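# Put cart bottle behind fridge bottle, close door

## Task

A bottle already sits on one refrigerator shelf. Pick up the bottle on the cart and set it upright on that same shelf, immediately behind the first bottle, then close the refrigerator door completely. At the end both bottles must be upright and the cart must be resting on its wheels. It fails if a glass bottle drops far, if the door is opened or closed with a slam, or if the robot tips over or is left leaning. Anything that stays in place only because the robot is holding it does not count.

## Robot and tools

ROBOT. TidyBot++: a mobile base (0.54 m long, 0.50 m wide, 0.38 m tall) on four powered casters, carrying one seven-joint arm with a two-finger gripper. The shoulder sits 0.12 m ahead of the base centre and 0.68 m above the floor. base_camera is fixed to the front of the base (644x364 pinhole); wrist_camera rides on the hand and looks along it (644x476 fisheye). The arm begins folded, hand pointing down, sticking out up to 0.08 m ahead of the base, elbow up to 1.15 m high.

FRAMES. Base frame: origin on the floor below the base centre, x forward, y left, z up. hand_pose is reported in it and marks the point between the finger pads; the hand's own z axis runs out along the fingers and its y axis is the closing direction. The odometry frame is the base frame as it was at the scene start; heading grows to the left and lies in -3.142 to 3.142. base_tilt is in degrees, positive when leaning forward or right, with a fixed bias near 1 degree.

execute_actions. Argument "actions": a list holding zero or one action (empty = just report state and images). One action may contain:
- "base": exactly one key, a relative move from where the base last measured itself, not a pose. translate_m (metres, forward positive, -2 to 2), strafe_m (metres, left positive, -2 to 2), rotate_rad (radians, counter-clockwise from above positive, -6.3 to 6.3). A move needing over 8.667 s at its top speed is refused.
- "joints": absolute targets, one entry per named joint for the single arm. joint_1_rad to joint_7_rad in radians: joint_2_rad -2.249 to 2.249, joint_4_rad -2.579 to 2.579, joint_6_rad -2.099 to 2.099; joints 1, 3, 5, 7 are unlimited but go the short way, so rotate further in steps under half a turn. gripper_pos 0 (open, about 85 mm gap) to 1 (closed); gap is roughly 85 x (1 - gripper_pos) mm. Signs: joint_1_rad positive turns the arm clockwise seen from above (opposite to rotate_rad); with joint_3_rad near 3.14, increasing it swings a forward-bent forearm to the right; joint_5_rad positive swings a forward-bent hand right; with hand down, joint_7_rad positive turns it counter-clockwise from above, and at 1.57 the fingers open toward left and right.
- "speeds": optional caps for this action only: translate_m and strafe_m 0.05 to 0.5 m/s, rotate_rad 0.1 to 1.57 rad/s (maxima are defaults).
Argument "cameras": list of "base_camera", "wrist_camera" or "all"; omitted/null means all, [] means none. Any unknown key, name or out-of-range number rejects the whole call. No action runs beyond 15 s. Anything left out of an action may keep pushing toward its earlier target.

ARM GEOMETRY. Upper arm 0.42 m, forearm 0.31 m, hand 0.31 m. With joint_1_rad = 0, joint_3_rad = 3.14, joint_5_rad = 0 the arm moves in the base's x-z plane; tilt from vertical (forward positive) is joint_2 for the upper arm, joint_2 - joint_4 for the forearm, joint_2 - joint_4 - joint_6 for the hand. Sum length x sin for forward reach from the shoulder, length x cos for height. A downward hand reaches at most about 0.94 m high, and only near the base. Closed fingertips stick 20 mm beyond the hand point.

OTHER TOOLS. wait(seconds 0 to 10): nothing new commanded, returns state and images. zoom_image(camera, region [x0, y0, x1, y1] in pixels, top-left origin, at most 504x504): enlarges part of that camera's latest full image. read_manual(section "licences"): licence text only. finished_scene(scene): pass the current scene number; irreversible, reports success, and the goal must already hold unaided.

RESULTS. base_status and joint_status per motion: "done"; "off_target" (stopped short, may still push); "contact_stop" or "time_out" (target dropped, holding); "not_followed" with "joint command not followed" and "cause:" (self-collision check withheld arm targets, possibly retried later; gripper still obeys); "limit_stop_at_motor_heat". For the gripper at 1, "done" means empty, "off_target" means something is held. base "done" only means wheels turned; a blocked base may stop short. on_its_own lists uncommanded changes. motor_effort gives percent of max, peak in brackets, noisy. Also: joint_positions, hand_pose, base_odometry, base_tilt, Motor temperatures per arm joint, a pictures line naming image order, ARM HIT, torque warnings/faults, MOTOR HOT, OVER-TEMPERATURE FAULT. If a result reports a stop, later calls in the same reply are skipped.

ACCURACY. Friction leaves joints a little off; resending the same target does nothing. Correct by sending last command + (wanted - read) for all seven joints. A carried load makes the arm sag; never command a joint to its current reading while loaded. hand_pose can be 1-2 cm off, so trust images. Odometry drifts a few cm and degrees over many moves, and wheel slip counts as travel.

AVOID. Dropping the glass bottle; moving the door fast; tipping the cart. Driving while the arm is snagged above about 0.8 m can topple the robot; sideways force on a raised hand can lift wheels; back off or retract to recover. Do not drive into obstacles (the base keeps shoving) or ram the arm: joint_1 to joint_4 fault at 104.5 N m (warn 56.7), joint_5 to joint_7 at 51.3 N m (warn 29.4); a fault freezes the arm 10 s. Nothing stops the arm hitting the base. Holding loads heats motors (warning from 60 C, weak braking and sinking at 75 C). While you think, the robot keeps its last command, and something may occasionally nudge loose objects.

Each tool is called after "Call:" as name([rows], argument=value, ...), one row to a line, values as JSON.

## Session

Call:
execute_actions(actions=[])

Scene clock: 0.00 s.
Motor temperatures (°C, as the motors report them): [32 26 29 31 31 42 38]
base_odometry: x=+0.000 y=+0.000 heading=+0.000 (m, m, rad; odometry frame)
base_tilt: forward=-0.2 right=+0.2 (deg)
base_status: not commanded
joint_positions: joint_1_rad=+0.018 joint_2_rad=-0.332 joint_3_rad=+3.116 joint_4_rad=-2.496 joint_5_rad=+0.018 joint_6_rad=-0.890 joint_7_rad=+1.531 gripper_pos=+0.000
joint_status: not commanded
motor_effort: joint_1_rad=+0 joint_2_rad=-3 joint_3_rad=+0 joint_4_rad=+13 joint_5_rad=+1 joint_6_rad=+0 joint_7_rad=-1 (%)
hand_pose: x=+0.2694 y=-0.0029 z=+0.5936 quat_wxyz=(+0.010, +0.999, -0.012, +0.044) (m; base frame)
pictures: base_camera, wrist_camera
Images, in order (width x height): base_camera 644x364, wrist_camera 644x476.

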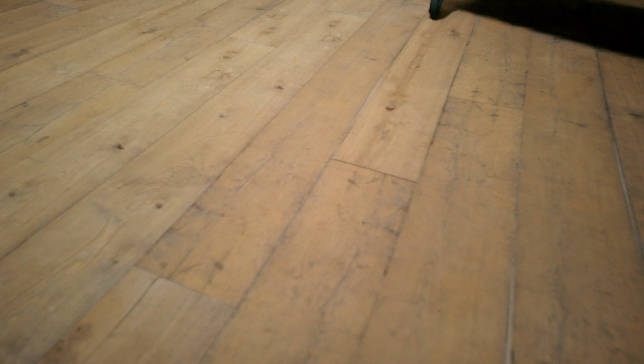

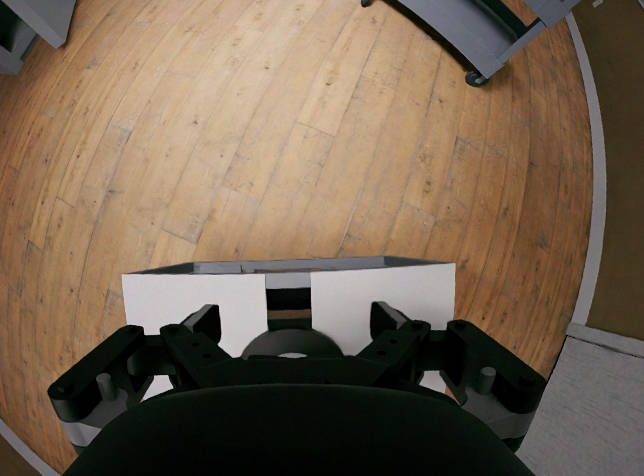

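Call:
execute_actions([
  {"joints":{"joint_6_rad":0.4}},
])

Scene clock: 2.30 s.
Motor temperatures (°C, as the motors report them): [32 26 29 31 31 42 38]
base_odometry: x=+0.000 y=+0.000 heading=+0.000 (m, m, rad; odometry frame)
base_tilt: forward=-0.1 right=+0.1 (deg)
base_status: not commanded
joint_positions: joint_1_rad=+0.018 joint_2_rad=-0.332 joint_3_rad=+3.116 joint_4_rad=-2.496 joint_5_rad=+0.018 joint_6_rad=+0.397 joint_7_rad=+1.531 gripper_pos=+0.000
joint_status: all done
motor_effort: joint_1_rad=+0(0) joint_2_rad=-8(8) joint_3_rad=-1(0) joint_4_rad=+18(18) joint_5_rad=+0(1) joint_6_rad=+9(9) joint_7_rad=-1(1) (%)
hand_pose: x=+0.5475 y=+0.0072 z=+0.8427 quat_wxyz=(-0.009, +0.773, -0.002, +0.634) (m; base frame)
pictures: base_camera, wrist_camera
camera_calibration (this result's frames):
wrist_camera: T_world_to_cam=[[-0.0473134, -0.99868, -0.0199783, 0.0424118], [-0.245905, 0.0310304, -0.968797, 0.998913], [0.968139, -0.0409243, -0.247048, -0.176824], [0, 0, 0, 1]] pos_world=[0.418834, 0.00412277, 0.924907]
Images, in order (width x height): base_camera 644x364, wrist_camera 644x476.

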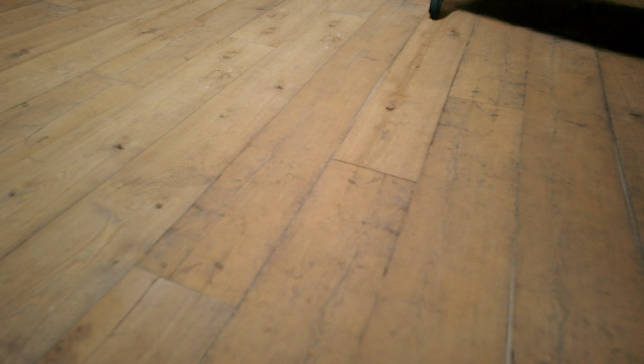

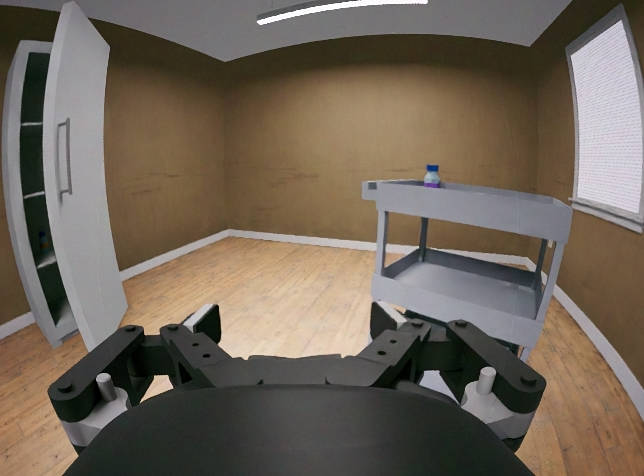

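Call:
execute_actions([
  {"joints":{"joint_1_rad":-0.9}},
], cameras=["wrist_camera"])

Call:
zoom_image(camera="wrist_camera", region=[150, 0, 454, 340])

Scene clock: 5.50 s.
Motor temperatures (°C, as the motors report them): [32 26 29 31 31 42 38]
base_odometry: x=+0.000 y=+0.000 heading=+0.000 (m, m, rad; odometry frame)
base_tilt: forward=-0.2 right=+0.2 (deg)
base_status: not commanded
joint_positions: joint_1_rad=-0.876 joint_2_rad=-0.332 joint_3_rad=+3.116 joint_4_rad=-2.496 joint_5_rad=+0.018 joint_6_rad=+0.397 joint_7_rad=+1.531 gripper_pos=+0.000
joint_status: all done
motor_effort: joint_1_rad=+0(0) joint_2_rad=-8(8) joint_3_rad=+0(0) joint_4_rad=+18(18) joint_5_rad=+0(0) joint_6_rad=+9(9) joint_7_rad=-1(1) (%)
hand_pose: x=+0.3817 y=+0.3385 z=+0.8427 quat_wxyz=(-0.282, +0.698, +0.332, +0.568) (m; base frame)
pictures: wrist_camera
camera_calibration (this result's frames):
wrist_camera: T_world_to_cam=[[0.748843, -0.662447, -0.0199783, -0.0523307], [-0.178221, -0.172247, -0.968797, 0.990858], [0.638335, 0.729037, -0.247048, -0.137577], [0, 0, 0, 1]] pos_world=[0.3036, 0.236305, 0.924907]
Images, in order (width x height): wrist_camera 644x476.

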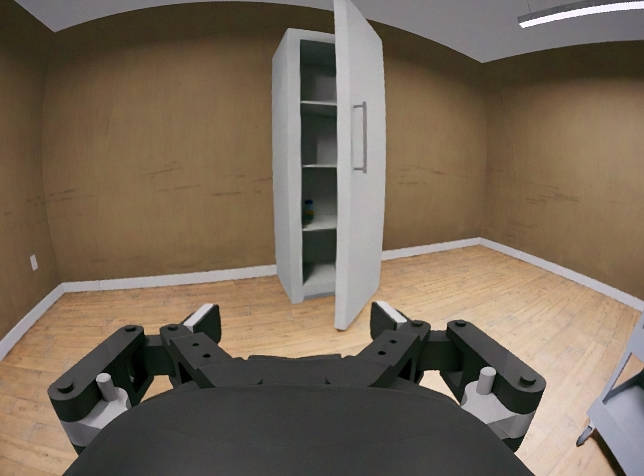

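Region (150, 0, 454, 340) of wrist_camera's 644x476 image, scaled by 1.482; it fills the left 451 columns of this view, and the rest is white.

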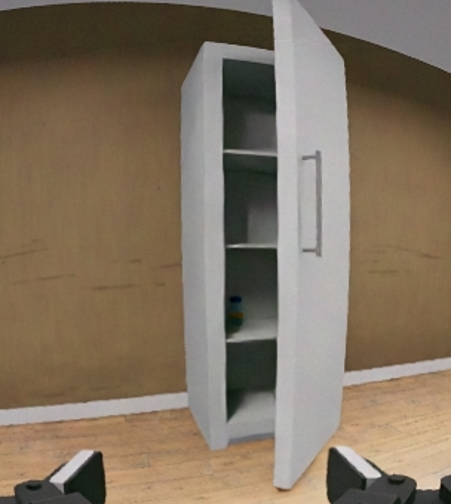

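Call:
execute_actions([
  {"base":{"rotate_rad":-0.37},"joints":{"joint_1_rad":0,"joint_2_rad":0.2,"joint_3_rad":3.14,"joint_4_rad":-1.0,"joint_5_rad":0,"joint_6_rad":-1.1,"joint_7_rad":1.57}},
], cameras=[])

Call:
execute_actions([
  {"base":{"translate_m":0.45}},
])

Scene clock: 20.20 s.
Motor temperatures (°C, as the motors report them): [32 26 29 31 31 42 38]
base_odometry: x=+0.000 y=+0.000 heading=-0.369 (m, m, rad; odometry frame)
base_tilt: forward=-0.2 right=+0.1 (deg)
base_status: done
joint_positions: joint_1_rad=-0.023 joint_2_rad=+0.178 joint_3_rad=+3.130 joint_4_rad=-1.020 joint_5_rad=+0.018 joint_6_rad=-1.076 joint_7_rad=+1.531 gripper_pos=+0.000
joint_status: all done
motor_effort: joint_1_rad=+0(2) joint_2_rad=-29(30) joint_3_rad=+0(1) joint_4_rad=+19(20) joint_5_rad=+0(0) joint_6_rad=+7(9) joint_7_rad=-1(1) (%)
hand_pose: x=+0.7233 y=+0.0166 z=+1.0093 quat_wxyz=(-0.008, +0.907, -0.002, +0.420) (m; base frame)
pictures: none
No camera images: the call's "cameras" was empty. Leave "cameras" out to get every camera's image.

Scene clock: 22.47 s.
Motor temperatures (°C, as the motors report them): [32 26 29 31 31 42 38]
base_odometry: x=+0.420 y=-0.163 heading=-0.370 (m, m, rad; odometry frame)
base_tilt: forward=-0.1 right=+0.1 (deg)
base_status: done
joint_positions: joint_1_rad=-0.023 joint_2_rad=+0.198 joint_3_rad=+3.130 joint_4_rad=-1.018 joint_5_rad=+0.018 joint_6_rad=-1.080 joint_7_rad=+1.531 gripper_pos=+0.000
joint_status: not commanded
motor_effort: joint_1_rad=+0(1) joint_2_rad=-31(33) joint_3_rad=-1(0) joint_4_rad=+19(19) joint_5_rad=+0(1) joint_6_rad=+6(7) joint_7_rad=-1(1) (%)
hand_pose: x=+0.7293 y=+0.0165 z=+0.9972 quat_wxyz=(-0.007, +0.912, -0.003, +0.410) (m; base frame)
pictures: base_camera, wrist_camera
camera_calibration (this result's frames):
wrist_camera: T_world_to_cam=[[-0.0483721, -0.998787, 0.00916732, 0.0350092], [-0.700627, 0.0273877, -0.713002, 1.26962], [0.711886, -0.0409122, -0.701102, 0.32531], [0, 0, 0, 1]] pos_world=[0.65964, 0.0135039, 1.133]
Images, in order (width x height): base_camera 644x364, wrist_camera 644x476.

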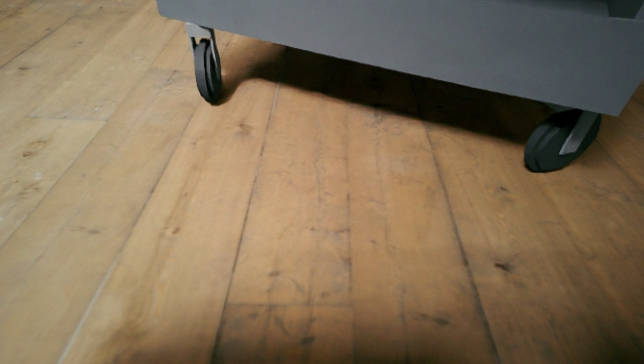

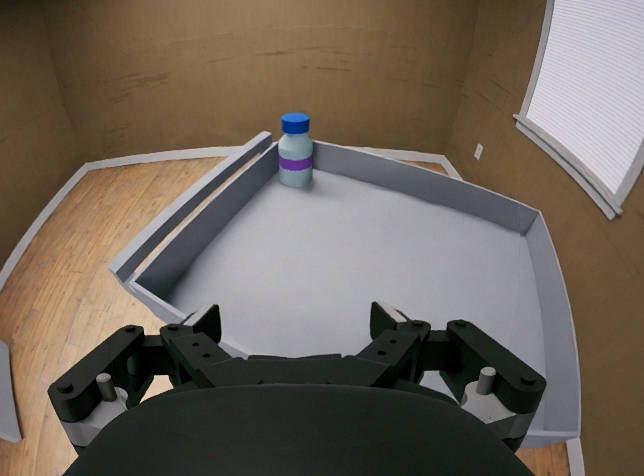

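Call:
zoom_image(camera="wrist_camera", region=[240, 90, 360, 210])

Region (240, 90, 360, 210) of wrist_camera's 644x476 image, scaled by 4.200.

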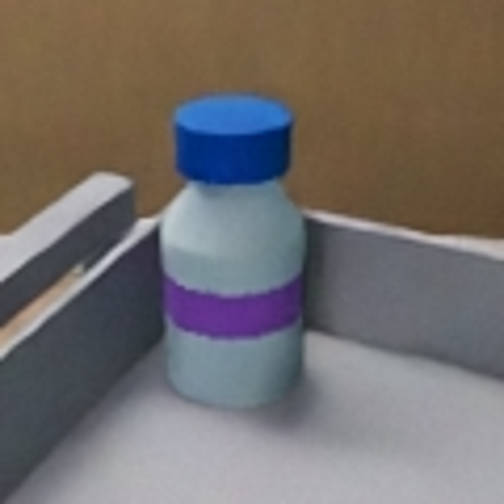

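Call:
execute_actions([
  {"base":{"translate_m":0.15},"joints":{"joint_2_rad":0.49,"joint_4_rad":-0.76,"joint_6_rad":-1.03,"joint_7_rad":1.60}},
])

Scene clock: 32.73 s.
Motor temperatures (°C, as the motors report them): [32 26 29 31 31 42 38]
base_odometry: x=+0.560 y=-0.218 heading=-0.371 (m, m, rad; odometry frame)
base_tilt: forward=-0.1 right=+0.1 (deg)
base_status: done
joint_positions: joint_1_rad=-0.023 joint_2_rad=+0.498 joint_3_rad=+3.130 joint_4_rad=-0.778 joint_5_rad=+0.018 joint_6_rad=-1.053 joint_7_rad=+1.558 gripper_pos=+0.000
joint_status: all done
motor_effort: joint_1_rad=+0(1) joint_2_rad=-42(50) joint_3_rad=-1(2) joint_4_rad=+19(21) joint_5_rad=+0(1) joint_6_rad=+6(7) joint_7_rad=-1(1) (%)
hand_pose: x=+0.8464 y=+0.0190 z=+0.9285 quat_wxyz=(-0.003, +0.919, +0.009, +0.395) (m; base frame)
pictures: base_camera, wrist_camera
camera_calibration (this result's frames):
wrist_camera: T_world_to_cam=[[-0.0299734, -0.999141, 0.0286163, 0.0102489], [-0.724449, 0.00198994, -0.689325, 1.30127], [0.688676, -0.0413925, -0.723887, 0.234734], [0, 0, 0, 1]] pos_world=[0.781359, 0.0173668, 1.06663]
Images, in order (width x height): base_camera 644x364, wrist_camera 644x476.

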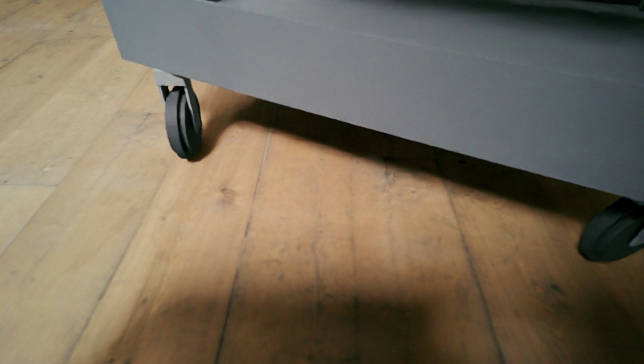

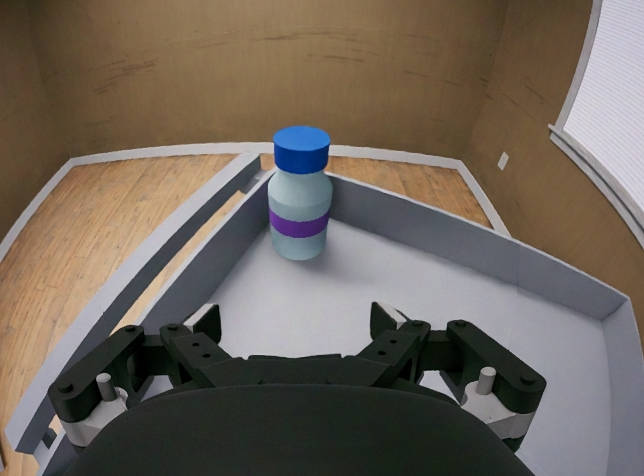

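Call:
execute_actions([
  {"base":{"translate_m":0.10},"joints":{"joint_2_rad":0.475,"joint_6_rad":-1.005},"speeds":{"translate_m":0.2}},
])

Scene clock: 36.87 s.
Motor temperatures (°C, as the motors report them): [32 27 29 31 31 42 38]
base_odometry: x=+0.653 y=-0.254 heading=-0.372 (m, m, rad; odometry frame)
base_tilt: forward=-0.1 right=+0.1 (deg)
base_status: done
joint_positions: joint_1_rad=-0.023 joint_2_rad=+0.482 joint_3_rad=+3.130 joint_4_rad=-0.775 joint_5_rad=+0.018 joint_6_rad=-1.026 joint_7_rad=+1.558 gripper_pos=+0.000
joint_status: all done
motor_effort: joint_1_rad=+0(2) joint_2_rad=-42(45) joint_3_rad=-1(1) joint_4_rad=+19(20) joint_5_rad=+0(1) joint_6_rad=+7(8) joint_7_rad=-1(1) (%)
hand_pose: x=+0.8482 y=+0.0191 z=+0.9484 quat_wxyz=(-0.003, +0.909, +0.009, +0.416) (m; base frame)
pictures: base_camera, wrist_camera
camera_calibration (this result's frames):
wrist_camera: T_world_to_cam=[[-0.030996, -0.999182, 0.0259696, 0.0132086], [-0.691476, 0.00267494, -0.722394, 1.31971], [0.721734, -0.0403487, -0.690994, 0.188704], [0, 0, 0, 1]] pos_world=[0.776764, 0.0172816, 1.0834]
Images, in order (width x height): base_camera 644x364, wrist_camera 644x476.

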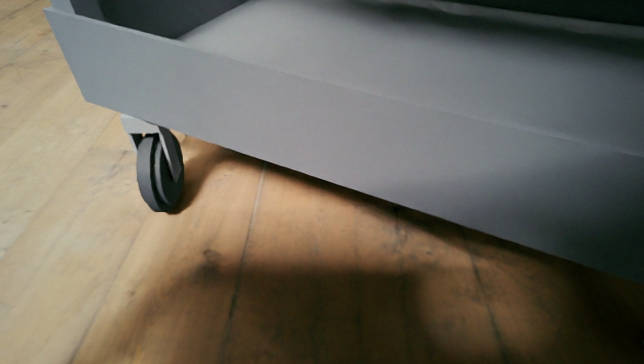

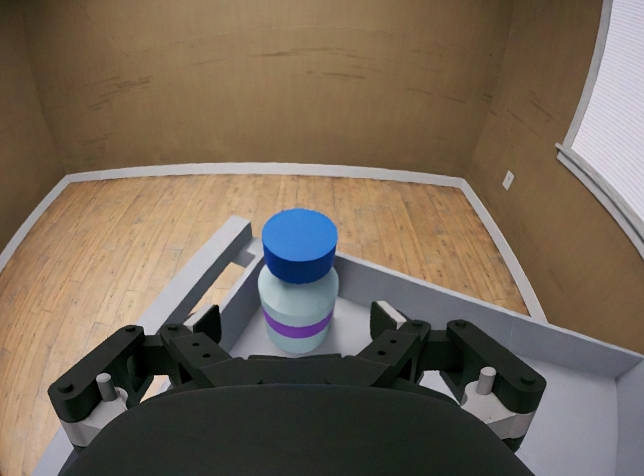

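Call:
execute_actions([
  {"base":{"translate_m":0.06},"joints":{"joint_2_rad":0.50},"speeds":{"translate_m":0.1}},
])

Scene clock: 41.00 s.
Motor temperatures (°C, as the motors report them): [32 27 29 32 31 42 38]
base_odometry: x=+0.709 y=-0.276 heading=-0.372 (m, m, rad; odometry frame)
base_tilt: forward=-0.1 right=+0.1 (deg)
base_status: done
joint_positions: joint_1_rad=-0.023 joint_2_rad=+0.492 joint_3_rad=+3.130 joint_4_rad=-0.775 joint_5_rad=+0.018 joint_6_rad=-1.026 joint_7_rad=+1.558 gripper_pos=+0.000
joint_status: all done
motor_effort: joint_1_rad=+0(1) joint_2_rad=-42(43) joint_3_rad=-1(2) joint_4_rad=+19(20) joint_5_rad=+0(0) joint_6_rad=+6(8) joint_7_rad=-1(1) (%)
hand_pose: x=+0.8509 y=+0.0192 z=+0.9414 quat_wxyz=(-0.003, +0.911, +0.009, +0.412) (m; base frame)
pictures: base_camera, wrist_camera
camera_calibration (this result's frames):
wrist_camera: T_world_to_cam=[[-0.0307629, -0.999177, 0.026454, 0.0128772], [-0.69802, 0.00253219, -0.716074, 1.31617], [0.715418, -0.040494, -0.697523, 0.193396], [0, 0, 0, 1]] pos_world=[0.780747, 0.0173652, 1.07703]
Images, in order (width x height): base_camera 644x364, wrist_camera 644x476.

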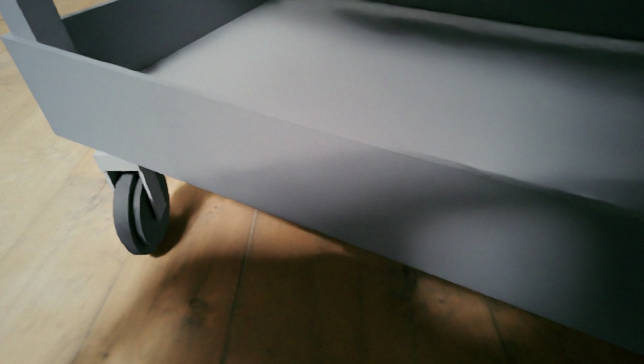

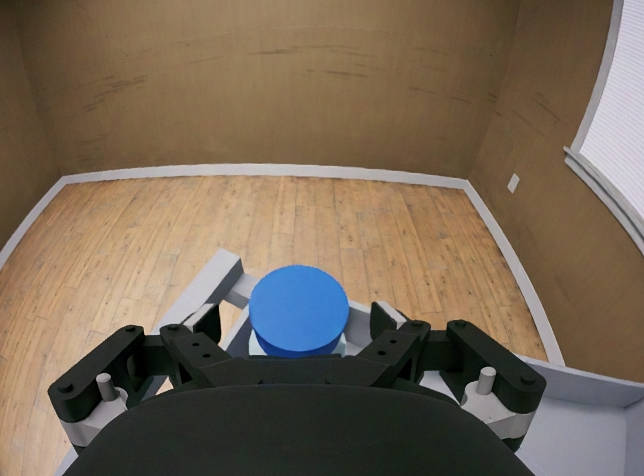

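Call:
execute_actions([
  {"base":{"translate_m":0.008},"joints":{"joint_2_rad":0.52},"speeds":{"translate_m":0.05}},
], cameras=["wrist_camera"])

Scene clock: 43.90 s.
Motor temperatures (°C, as the motors report them): [32 27 29 32 31 42 38]
base_odometry: x=+0.717 y=-0.279 heading=-0.373 (m, m, rad; odometry frame)
base_tilt: forward=-0.1 right=+0.1 (deg)
base_status: done
joint_positions: joint_1_rad=-0.023 joint_2_rad=+0.509 joint_3_rad=+3.130 joint_4_rad=-0.775 joint_5_rad=+0.018 joint_6_rad=-1.025 joint_7_rad=+1.558 gripper_pos=+0.000
joint_status: all done
motor_effort: joint_1_rad=+0(1) joint_2_rad=-42(44) joint_3_rad=-1(2) joint_4_rad=+19(19) joint_5_rad=+0(1) joint_6_rad=+6(7) joint_7_rad=-1(1) (%)
hand_pose: x=+0.8554 y=+0.0193 z=+0.9288 quat_wxyz=(-0.003, +0.915, +0.009, +0.404) (m; base frame)
pictures: wrist_camera
camera_calibration (this result's frames):
wrist_camera: T_world_to_cam=[[-0.0303106, -0.999166, 0.0273507, 0.0122309], [-0.710012, 0.00226282, -0.704186, 1.30952], [0.703537, -0.0407636, -0.709488, 0.202653], [0, 0, 0, 1]] pos_world=[0.787568, 0.0175184, 1.06559]
Images, in order (width x height): wrist_camera 644x476.

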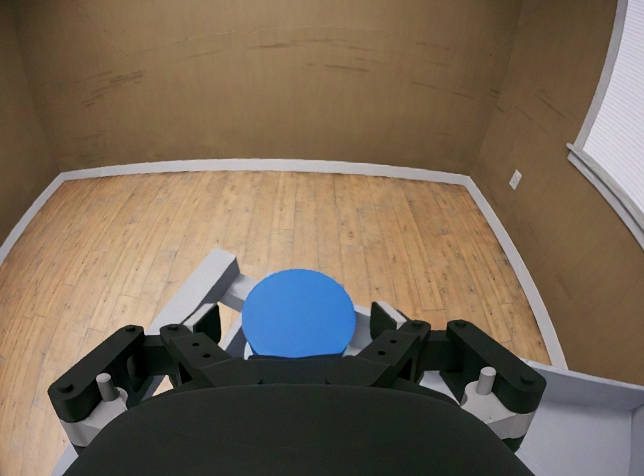

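Call:
execute_actions([
  {"joints":{"gripper_pos":1.0}},
], cameras=["wrist_camera"])

Scene clock: 45.93 s.
Motor temperatures (°C, as the motors report them): [32 27 29 32 31 42 38]
base_odometry: x=+0.717 y=-0.279 heading=-0.373 (m, m, rad; odometry frame)
base_tilt: forward=-0.1 right=+0.1 (deg)
base_status: not commanded
joint_positions: joint_1_rad=-0.023 joint_2_rad=+0.509 joint_3_rad=+3.130 joint_4_rad=-0.774 joint_5_rad=+0.018 joint_6_rad=-1.025 joint_7_rad=+1.558 gripper_pos=+0.423
joint_status: gripper_pos off_target (ended at +0.423, target +1.000)
motor_effort: joint_1_rad=+0(0) joint_2_rad=-41(43) joint_3_rad=-1(2) joint_4_rad=+19(20) joint_5_rad=+1(1) joint_6_rad=+7(7) joint_7_rad=-1(0) (%)
hand_pose: x=+0.8558 y=+0.0191 z=+0.9293 quat_wxyz=(-0.003, +0.914, +0.009, +0.405) (m; base frame)
pictures: wrist_camera
camera_calibration (this result's frames):
wrist_camera: T_world_to_cam=[[-0.0305965, -0.999158, 0.027316, 0.0123409], [-0.708952, 0.00242877, -0.705253, 1.31019], [0.704593, -0.040944, -0.708429, 0.200907], [0, 0, 0, 1]] pos_world=[0.787681, 0.0173743, 1.06601]
Images, in order (width x height): wrist_camera 644x476.

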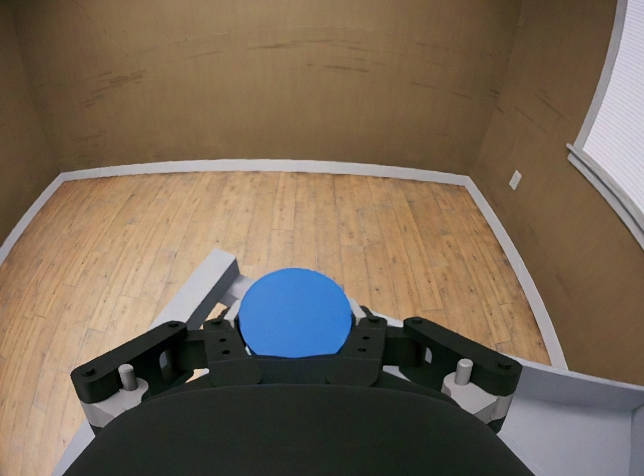

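Call:
execute_actions([
  {"joints":{"joint_2_rad":0.24,"joint_6_rad":-1.29}},
], cameras=["wrist_camera"])

Scene clock: 49.60 s.
Motor temperatures (°C, as the motors report them): [32 27 29 32 31 42 38]
base_odometry: x=+0.717 y=-0.279 heading=-0.373 (m, m, rad; odometry frame)
base_tilt: forward=-0.1 right=+0.1 (deg)
base_status: not commanded
joint_positions: joint_1_rad=-0.023 joint_2_rad=+0.257 joint_3_rad=+3.130 joint_4_rad=-0.777 joint_5_rad=+0.018 joint_6_rad=-1.285 joint_7_rad=+1.558 gripper_pos=+0.423
joint_status: all done
motor_effort: joint_1_rad=+0(1) joint_2_rad=-35(53) joint_3_rad=-1(1) joint_4_rad=+21(24) joint_5_rad=+1(1) joint_6_rad=+9(10) joint_7_rad=-1(1) (%)
hand_pose: x=+0.7241 y=+0.0152 z=+1.0375 quat_wxyz=(-0.002, +0.917, +0.008, +0.400) (m; base frame)
pictures: wrist_camera
camera_calibration (this result's frames):
wrist_camera: T_world_to_cam=[[-0.0334335, -0.999025, 0.0288182, 0.00196529], [-0.717291, 0.00390586, -0.696763, 1.29034], [0.695972, -0.0439663, -0.716722, 0.385089], [0, 0, 0, 1]] pos_world=[0.657602, 0.0138544, 1.17501]
Images, in order (width x height): wrist_camera 644x476.

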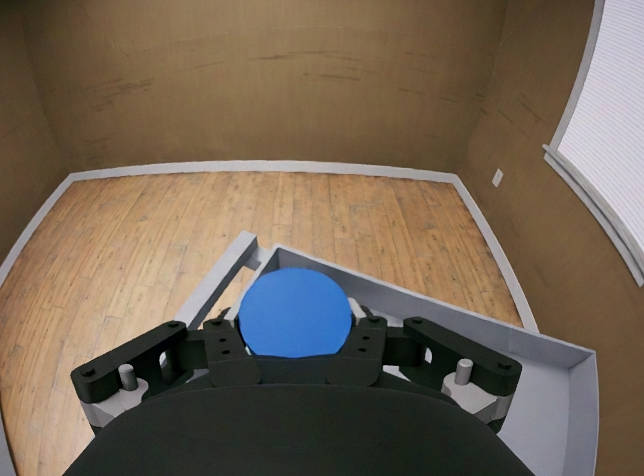

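Call:
execute_actions([
  {"base":{"translate_m":-0.4},"joints":{"joint_2_rad":-0.21,"joint_4_rad":-1.29,"joint_6_rad":-1.2},"speeds":{"translate_m":0.35}},
], cameras=[])

Call:
execute_actions([
  {"base":{"rotate_rad":1.535},"speeds":{"rotate_rad":1.0}},
], cameras=[])

Call:
execute_actions([
  {"base":{"translate_m":0.9}},
])

Scene clock: 54.87 s.
Motor temperatures (°C, as the motors report them): [32 27 29 32 31 42 38]
base_odometry: x=+0.344 y=-0.133 heading=-0.374 (m, m, rad; odometry frame)
base_tilt: forward=-0.1 right=+0.2 (deg)
base_status: done
joint_positions: joint_1_rad=-0.021 joint_2_rad=-0.197 joint_3_rad=+3.132 joint_4_rad=-1.289 joint_5_rad=+0.018 joint_6_rad=-1.243 joint_7_rad=+1.558 gripper_pos=+0.423
joint_status: all done
motor_effort: joint_1_rad=+0(4) joint_2_rad=-15(42) joint_3_rad=-1(1) joint_4_rad=+21(22) joint_5_rad=+1(2) joint_6_rad=+9(10) joint_7_rad=-1(1) (%)
hand_pose: x=+0.5402 y=+0.0095 z=+1.0241 quat_wxyz=(+0.001, +0.920, +0.008, +0.393) (m; base frame)
pictures: none
No camera images: the call's "cameras" was empty. Leave "cameras" out to get every camera's image.

Scene clock: 57.33 s.
Motor temperatures (°C, as the motors report them): [32 27 29 32 31 42 38]
base_odometry: x=+0.344 y=-0.133 heading=+1.161 (m, m, rad; odometry frame)
base_tilt: forward=-0.1 right=+0.1 (deg)
base_status: done
joint_positions: joint_1_rad=-0.018 joint_2_rad=-0.197 joint_3_rad=+3.137 joint_4_rad=-1.289 joint_5_rad=+0.018 joint_6_rad=-1.240 joint_7_rad=+1.558 gripper_pos=+0.423
joint_status: not commanded
motor_effort: joint_1_rad=+0(2) joint_2_rad=-16(18) joint_3_rad=-1(2) joint_4_rad=+21(21) joint_5_rad=+0(2) joint_6_rad=+9(10) joint_7_rad=-1(1) (%)
hand_pose: x=+0.5410 y=+0.0058 z=+1.0247 quat_wxyz=(+0.002, +0.919, +0.004, +0.394) (m; base frame)
pictures: none
No camera images: the call's "cameras" was empty. Leave "cameras" out to get every camera's image.

Scene clock: 60.50 s.
Motor temperatures (°C, as the motors report them): [32 27 29 32 31 42 38]
base_odometry: x=+0.701 y=+0.693 heading=+1.162 (m, m, rad; odometry frame)
base_tilt: forward=-0.1 right=+0.1 (deg)
base_status: done
joint_positions: joint_1_rad=-0.018 joint_2_rad=-0.193 joint_3_rad=+3.137 joint_4_rad=-1.291 joint_5_rad=+0.018 joint_6_rad=-1.236 joint_7_rad=+1.558 gripper_pos=+0.423
joint_status: not commanded
motor_effort: joint_1_rad=+0(0) joint_2_rad=-18(20) joint_3_rad=+0(1) joint_4_rad=+21(22) joint_5_rad=+0(1) joint_6_rad=+9(10) joint_7_rad=-1(1) (%)
hand_pose: x=+0.5431 y=+0.0059 z=+1.0229 quat_wxyz=(+0.002, +0.919, +0.004, +0.393) (m; base frame)
pictures: base_camera, wrist_camera
camera_calibration (this result's frames):
wrist_camera: T_world_to_cam=[[-0.0432287, -0.99849, 0.0339077, -0.0129143], [-0.72693, 0.00815337, -0.686663, 1.14525], [0.685349, -0.0543321, -0.726185, 0.515629], [0, 0, 0, 1]] pos_world=[0.478576, 0.00578272, 1.16128]
Images, in order (width x height): base_camera 644x364, wrist_camera 644x476.

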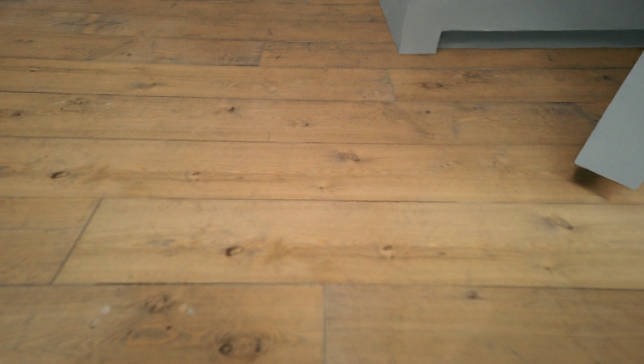

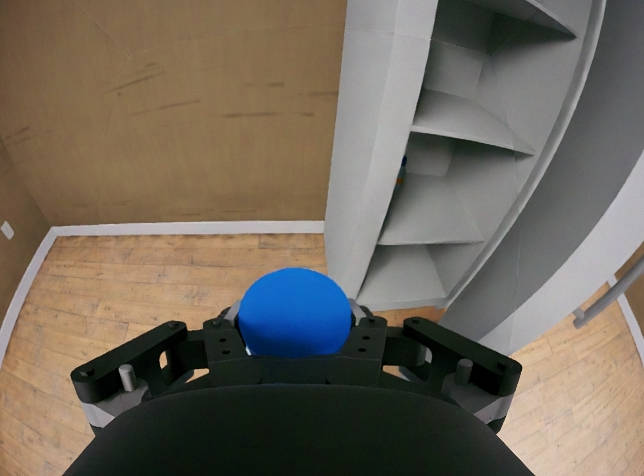

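Call:
execute_actions([
  {"base":{"translate_m":0.45},"joints":{"joint_2_rad":-0.6,"joint_4_rad":-2.48,"joint_6_rad":-0.40},"speeds":{"translate_m":0.3}},
])

Scene clock: 65.97 s.
Motor temperatures (°C, as the motors report them): [32 27 29 32 31 42 38]
base_odometry: x=+0.880 y=+1.106 heading=+1.163 (m, m, rad; odometry frame)
base_tilt: forward=-0.2 right=+0.1 (deg)
base_status: done
joint_positions: joint_1_rad=-0.018 joint_2_rad=-0.567 joint_3_rad=+3.137 joint_4_rad=-2.480 joint_5_rad=+0.018 joint_6_rad=-0.442 joint_7_rad=+1.558 gripper_pos=+0.423
joint_status: all done
motor_effort: joint_1_rad=+0(0) joint_2_rad=-2(17) joint_3_rad=-1(0) joint_4_rad=+22(24) joint_5_rad=+0(1) joint_6_rad=+9(10) joint_7_rad=-1(1) (%)
hand_pose: x=+0.4095 y=+0.0054 z=+0.7114 quat_wxyz=(+0.001, +0.924, +0.011, +0.383) (m; base frame)
pictures: base_camera, wrist_camera
camera_calibration (this result's frames):
wrist_camera: T_world_to_cam=[[-0.0293353, -0.998862, 0.0376113, -0.0169636], [-0.741394, -0.00349443, -0.671061, 0.829145], [0.670428, -0.0475706, -0.740448, 0.397232], [0, 0, 0, 1]] pos_world=[0.34791, 0.00484964, 0.851175]
Images, in order (width x height): base_camera 644x364, wrist_camera 644x476.

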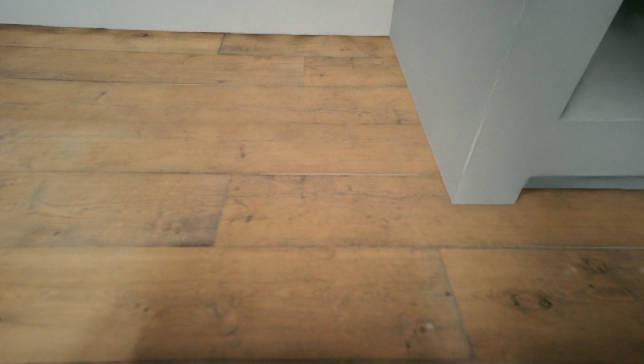

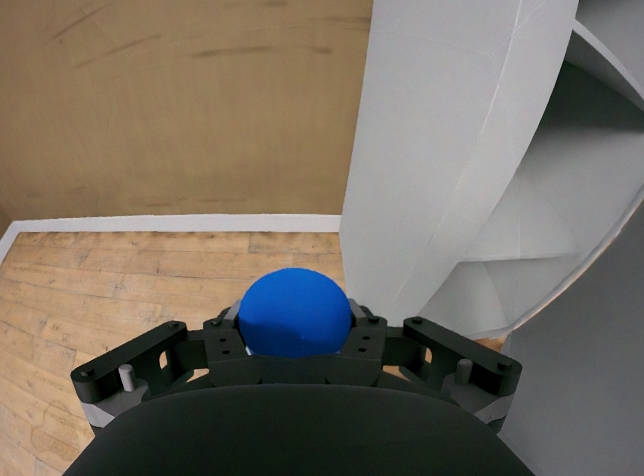

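Call:
execute_actions([
  {"base":{"strafe_m":-0.4},"speeds":{"strafe_m":0.07}},
])

Scene clock: 73.03 s.
Motor temperatures (°C, as the motors report them): [32 27 29 32 31 42 38]
base_odometry: x=+1.247 y=+0.948 heading=+1.163 (m, m, rad; odometry frame)
base_tilt: forward=-0.2 right=+0.2 (deg)
base_status: done
joint_positions: joint_1_rad=-0.018 joint_2_rad=-0.568 joint_3_rad=+3.137 joint_4_rad=-2.480 joint_5_rad=+0.018 joint_6_rad=-0.441 joint_7_rad=+1.558 gripper_pos=+0.423
joint_status: not commanded
motor_effort: joint_1_rad=+0(1) joint_2_rad=-2(3) joint_3_rad=+0(1) joint_4_rad=+22(22) joint_5_rad=+0(1) joint_6_rad=+9(9) joint_7_rad=-1(1) (%)
hand_pose: x=+0.4096 y=+0.0052 z=+0.7119 quat_wxyz=(+0.001, +0.923, +0.011, +0.384) (m; base frame)
pictures: base_camera, wrist_camera
camera_calibration (this result's frames):
wrist_camera: T_world_to_cam=[[-0.0297864, -0.998858, 0.0373619, -0.016739], [-0.740204, -0.00307677, -0.672376, 0.829963], [0.671723, -0.0476831, -0.739266, 0.396107], [0, 0, 0, 1]] pos_world=[0.347769, 0.00472133, 0.851501]
Images, in order (width x height): base_camera 644x364, wrist_camera 644x476.

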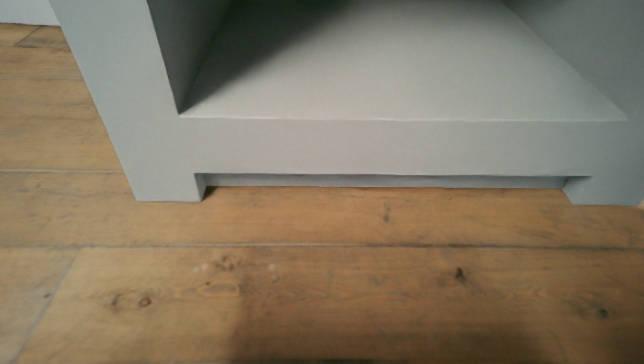

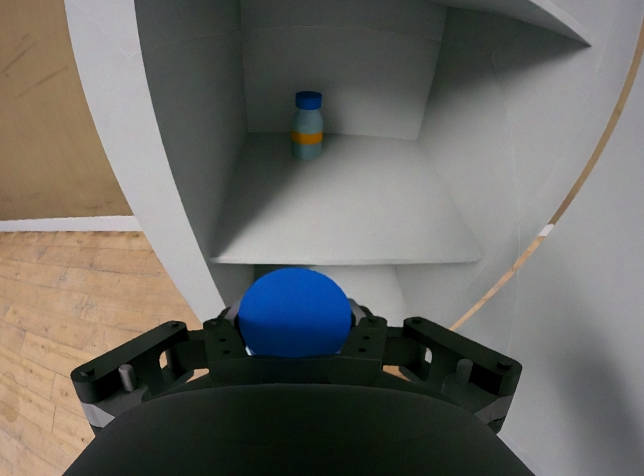

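Call:
zoom_image(camera="wrist_camera", region=[200, 70, 500, 280])

Region (200, 70, 500, 280) of wrist_camera's 644x476 image, scaled by 1.680; it fills the top 353 rows of this view, and the rest is white.

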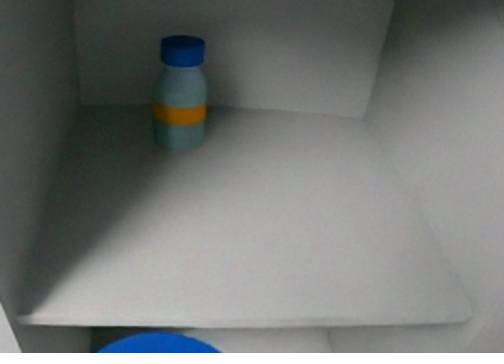

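Call:
execute_actions([
  {"base":{"strafe_m":-0.09},"speeds":{"strafe_m":0.06}},
])

Scene clock: 86.60 s.
Motor temperatures (°C, as the motors report them): [32 27 29 32 31 42 38]
base_odometry: x=+1.330 y=+0.912 heading=+1.163 (m, m, rad; odometry frame)
base_tilt: forward=-0.2 right=+0.1 (deg)
base_status: done
joint_positions: joint_1_rad=-0.018 joint_2_rad=-0.568 joint_3_rad=+3.137 joint_4_rad=-2.480 joint_5_rad=+0.018 joint_6_rad=-0.441 joint_7_rad=+1.558 gripper_pos=+0.423
joint_status: not commanded
motor_effort: joint_1_rad=+0(0) joint_2_rad=-2(2) joint_3_rad=-1(0) joint_4_rad=+22(22) joint_5_rad=+0(1) joint_6_rad=+9(10) joint_7_rad=-1(1) (%)
hand_pose: x=+0.4096 y=+0.0052 z=+0.7119 quat_wxyz=(+0.001, +0.923, +0.011, +0.384) (m; base frame)
pictures: base_camera, wrist_camera
camera_calibration (this result's frames):
wrist_camera: T_world_to_cam=[[-0.0297937, -0.998858, 0.0373513, -0.0167294], [-0.740095, -0.00307197, -0.672496, 0.830045], [0.671843, -0.0476797, -0.739158, 0.395998], [0, 0, 0, 1]] pos_world=[0.347765, 0.00472062, 0.851531]
Images, in order (width x height): base_camera 644x364, wrist_camera 644x476.

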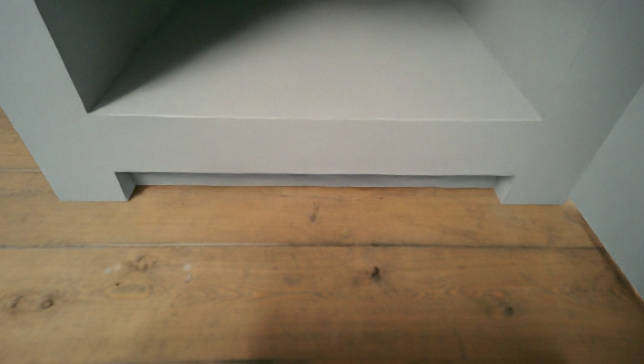

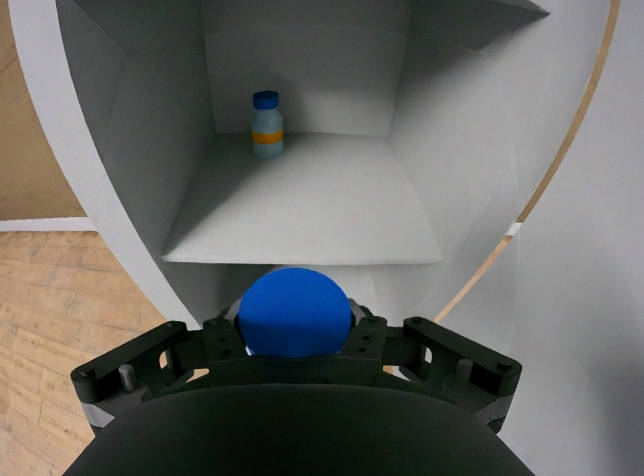

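Call:
execute_actions([
  {"base":{"strafe_m":-0.06},"joints":{"joint_2_rad":0.045,"joint_4_rad":-2.26,"joint_6_rad":0.04},"speeds":{"strafe_m":0.05}},
])

Scene clock: 94.73 s.
Motor temperatures (°C, as the motors report them): [32 27 29 32 31 42 38]
base_odometry: x=+1.365 y=+0.897 heading=+1.165 (m, m, rad; odometry frame)
base_tilt: forward=-0.1 right=+0.2 (deg)
base_status: strafe_m time_out (by the wheels' count: -0.039 of -0.060)
joint_positions: joint_1_rad=-0.014 joint_2_rad=+0.054 joint_3_rad=+3.139 joint_4_rad=-2.296 joint_5_rad=+0.018 joint_6_rad=+0.001 joint_7_rad=+1.559 gripper_pos=+0.423
joint_status: all done
motor_effort: joint_1_rad=+0(9) joint_2_rad=-22(25) joint_3_rad=-2(9) joint_4_rad=+18(22) joint_5_rad=+0(1) joint_6_rad=+9(10) joint_7_rad=-1(1) (%)
hand_pose: x=+0.5867 y=+0.0092 z=+0.6625 quat_wxyz=(-0.002, +0.923, +0.010, +0.386) (m; base frame)
pictures: base_camera, wrist_camera
camera_calibration (this result's frames):
wrist_camera: T_world_to_cam=[[-0.0275048, -0.999145, 0.030866, -0.00264959], [-0.737886, -0.000537247, -0.674925, 0.928174], [0.674364, -0.0413392, -0.737241, 0.237822], [0, 0, 0, 1]] pos_world=[0.524435, 0.00768271, 0.801861]
Images, in order (width x height): base_camera 644x364, wrist_camera 644x476.

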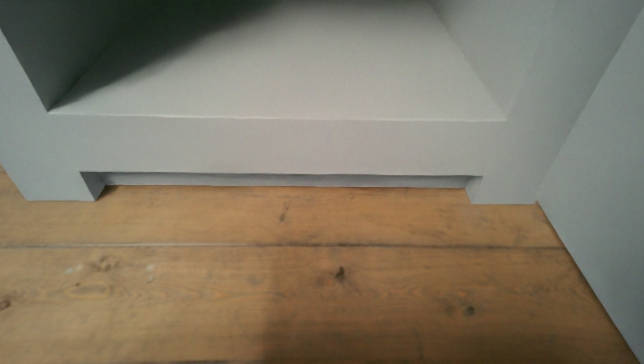

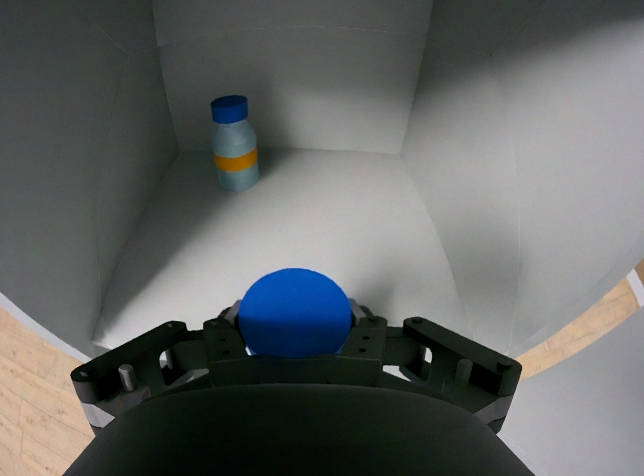

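Call:
execute_actions([
  {"base":{"strafe_m":0.02},"joints":{"joint_1_rad":0.12,"joint_4_rad":-2.24,"joint_6_rad":0.06},"speeds":{"strafe_m":0.05}},
])

Scene clock: 97.67 s.
Motor temperatures (°C, as the motors report them): [32 27 29 32 31 42 38]
base_odometry: x=+1.347 y=+0.905 heading=+1.164 (m, m, rad; odometry frame)
base_tilt: forward=-0.1 right=+0.1 (deg)
base_status: done
joint_positions: joint_1_rad=+0.100 joint_2_rad=+0.054 joint_3_rad=+3.139 joint_4_rad=-2.276 joint_5_rad=+0.018 joint_6_rad=+0.019 joint_7_rad=+1.559 gripper_pos=+0.423
joint_status: all done
motor_effort: joint_1_rad=+0(1) joint_2_rad=-24(24) joint_3_rad=-1(2) joint_4_rad=+18(17) joint_5_rad=+0(0) joint_6_rad=+9(10) joint_7_rad=-1(1) (%)
hand_pose: x=+0.5973 y=-0.0451 z=+0.6756 quat_wxyz=(+0.021, +0.914, -0.042, +0.403) (m; base frame)
pictures: base_camera, wrist_camera
camera_calibration (this result's frames):
wrist_camera: T_world_to_cam=[[-0.141859, -0.989464, 0.0289393, 0.0129508], [-0.706935, 0.0808019, -0.702648, 0.948732], [0.692907, -0.120135, -0.710949, 0.205769], [0, 0, 0, 1]] pos_world=[0.52995, -0.0391249, 0.812541]
Images, in order (width x height): base_camera 644x364, wrist_camera 644x476.

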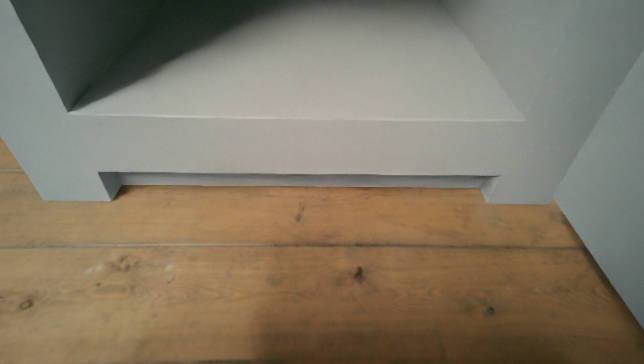

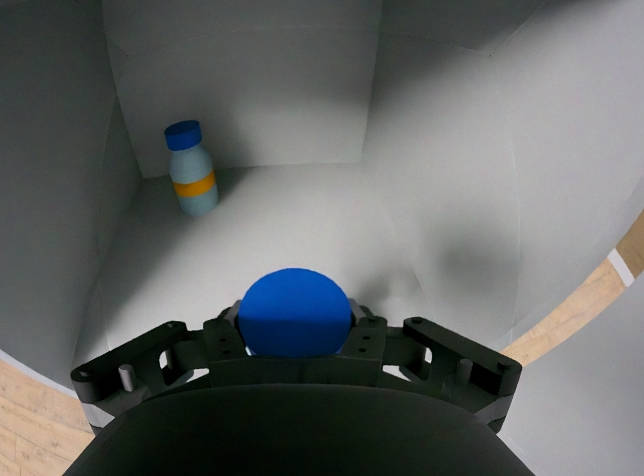

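Call:
execute_actions([
  {"base":{"translate_m":0.17},"speeds":{"translate_m":0.1}},
])

Scene clock: 100.67 s.
Motor temperatures (°C, as the motors report them): [32 27 29 32 31 42 38]
base_odometry: x=+1.414 y=+1.061 heading=+1.164 (m, m, rad; odometry frame)
base_tilt: forward=-0.2 right=+0.2 (deg)
base_status: done
joint_positions: joint_1_rad=+0.100 joint_2_rad=+0.056 joint_3_rad=+3.139 joint_4_rad=-2.272 joint_5_rad=+0.018 joint_6_rad=+0.020 joint_7_rad=+1.559 gripper_pos=+0.423
joint_status: not commanded
motor_effort: joint_1_rad=+0(0) joint_2_rad=-23(26) joint_3_rad=-1(1) joint_4_rad=+18(19) joint_5_rad=+1(0) joint_6_rad=+10(10) joint_7_rad=-1(1) (%)
hand_pose: x=+0.5992 y=-0.0453 z=+0.6768 quat_wxyz=(+0.021, +0.913, -0.042, +0.404) (m; base frame)
pictures: base_camera, wrist_camera
camera_calibration (this result's frames):
wrist_camera: T_world_to_cam=[[-0.141937, -0.989457, 0.0287793, 0.0131648], [-0.704718, 0.080589, -0.704895, 0.951111], [0.695144, -0.120332, -0.708727, 0.202404], [0, 0, 0, 1]] pos_world=[0.531434, -0.0392673, 0.813504]
Images, in order (width x height): base_camera 644x364, wrist_camera 644x476.

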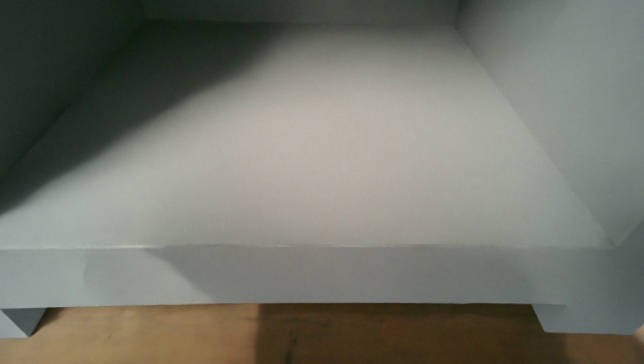

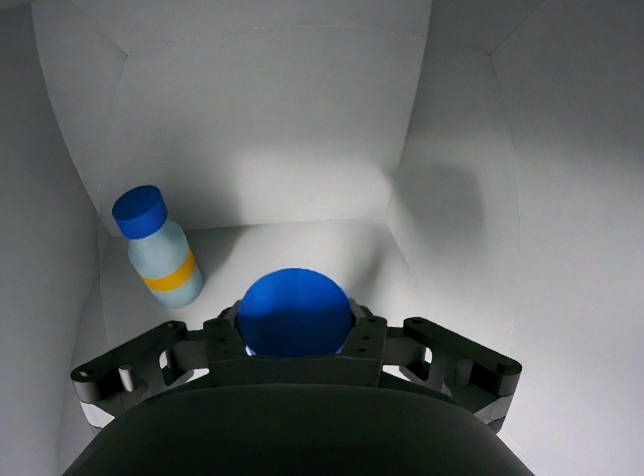

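Call:
execute_actions([
  {"joints":{"joint_2_rad":0.14,"joint_6_rad":0.145}},
], cameras=["wrist_camera"])

Scene clock: 103.57 s.
Motor temperatures (°C, as the motors report them): [32 27 29 32 31 42 38]
base_odometry: x=+1.414 y=+1.061 heading=+1.164 (m, m, rad; odometry frame)
base_tilt: forward=-0.1 right=+0.1 (deg)
base_status: not commanded
joint_positions: joint_1_rad=+0.100 joint_2_rad=+0.150 joint_3_rad=+3.139 joint_4_rad=-2.272 joint_5_rad=+0.018 joint_6_rad=+0.103 joint_7_rad=+1.559 gripper_pos=+0.423
joint_status: all done
motor_effort: joint_1_rad=+0(1) joint_2_rad=-27(28) joint_3_rad=-1(1) joint_4_rad=+17(18) joint_5_rad=+0(0) joint_6_rad=+10(9) joint_7_rad=-1(1) (%)
hand_pose: x=+0.6150 y=-0.0464 z=+0.6495 quat_wxyz=(+0.020, +0.916, -0.042, +0.399) (m; base frame)
pictures: wrist_camera
camera_calibration (this result's frames):
wrist_camera: T_world_to_cam=[[-0.140622, -0.989668, 0.027969, 0.014839], [-0.712421, 0.0815303, -0.697, 0.942794], [0.687518, -0.117939, -0.716526, 0.181825], [0, 0, 0, 1]] pos_world=[0.548745, -0.0407363, 0.786994]
Images, in order (width x height): wrist_camera 644x476.

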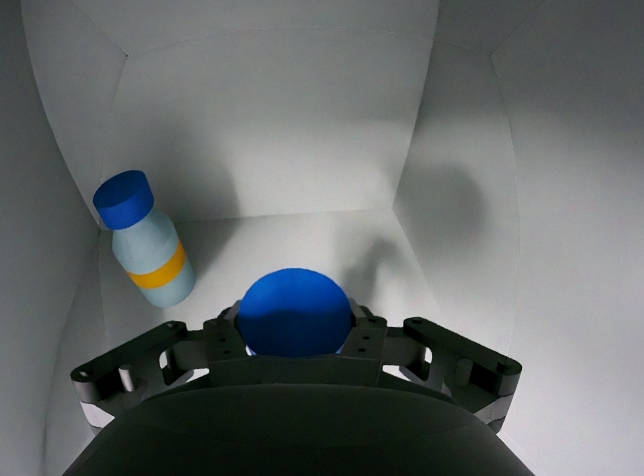

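Call:
execute_actions([
  {"joints":{"joint_2_rad":0.185,"joint_6_rad":0.20}},
], cameras=[])

Scene clock: 105.80 s.
Motor temperatures (°C, as the motors report them): [32 27 29 32 31 42 38]
base_odometry: x=+1.414 y=+1.061 heading=+1.164 (m, m, rad; odometry frame)
base_tilt: forward=-0.1 right=+0.1 (deg)
base_status: not commanded
joint_positions: joint_1_rad=+0.100 joint_2_rad=+0.181 joint_3_rad=+3.139 joint_4_rad=-2.269 joint_5_rad=+0.018 joint_6_rad=+0.165 joint_7_rad=+1.559 gripper_pos=+0.423
joint_status: all done
motor_effort: joint_1_rad=+0(0) joint_2_rad=-25(28) joint_3_rad=-1(1) joint_4_rad=+16(17) joint_5_rad=+0(0) joint_6_rad=+8(10) joint_7_rad=-1(1) (%)
hand_pose: x=+0.6284 y=-0.0474 z=+0.6499 quat_wxyz=(+0.020, +0.909, -0.041, +0.415) (m; base frame)
pictures: none
No camera images: the call's "cameras" was empty. Leave "cameras" out to get every camera's image.

Call:
execute_actions([
  {"joints":{"gripper_pos":0.0}},
], cameras=["wrist_camera"])

Scene clock: 109.90 s.
Motor temperatures (°C, as the motors report them): [32 27 29 32 31 42 38]
base_odometry: x=+1.414 y=+1.061 heading=+1.164 (m, m, rad; odometry frame)
base_tilt: forward=-0.1 right=+0.1 (deg)
base_status: not commanded
joint_positions: joint_1_rad=+0.100 joint_2_rad=+0.181 joint_3_rad=+3.139 joint_4_rad=-2.258 joint_5_rad=+0.018 joint_6_rad=+0.176 joint_7_rad=+1.559 gripper_pos=+0.000
joint_status: all done
motor_effort: joint_1_rad=+1(0) joint_2_rad=-24(27) joint_3_rad=-1(1) joint_4_rad=+14(17) joint_5_rad=+0(0) joint_6_rad=+7(9) joint_7_rad=-1(1) (%)
hand_pose: x=+0.6352 y=-0.0480 z=+0.6571 quat_wxyz=(+0.020, +0.904, -0.041, +0.425) (m; base frame)
pictures: wrist_camera
camera_calibration (this result's frames):
wrist_camera: T_world_to_cam=[[-0.141275, -0.989669, 0.0244247, 0.0186562], [-0.672394, 0.0778179, -0.736091, 0.962617], [0.726586, -0.120415, -0.676442, 0.121896], [0, 0, 0, 1]] pos_world=[0.561326, -0.0417673, 0.790574]
Images, in order (width x height): wrist_camera 644x476.

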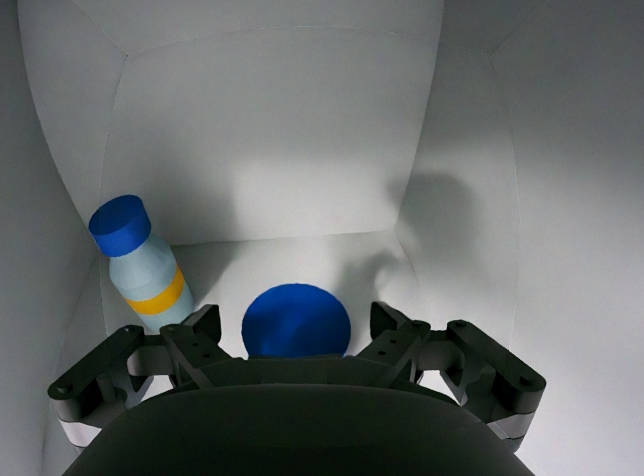

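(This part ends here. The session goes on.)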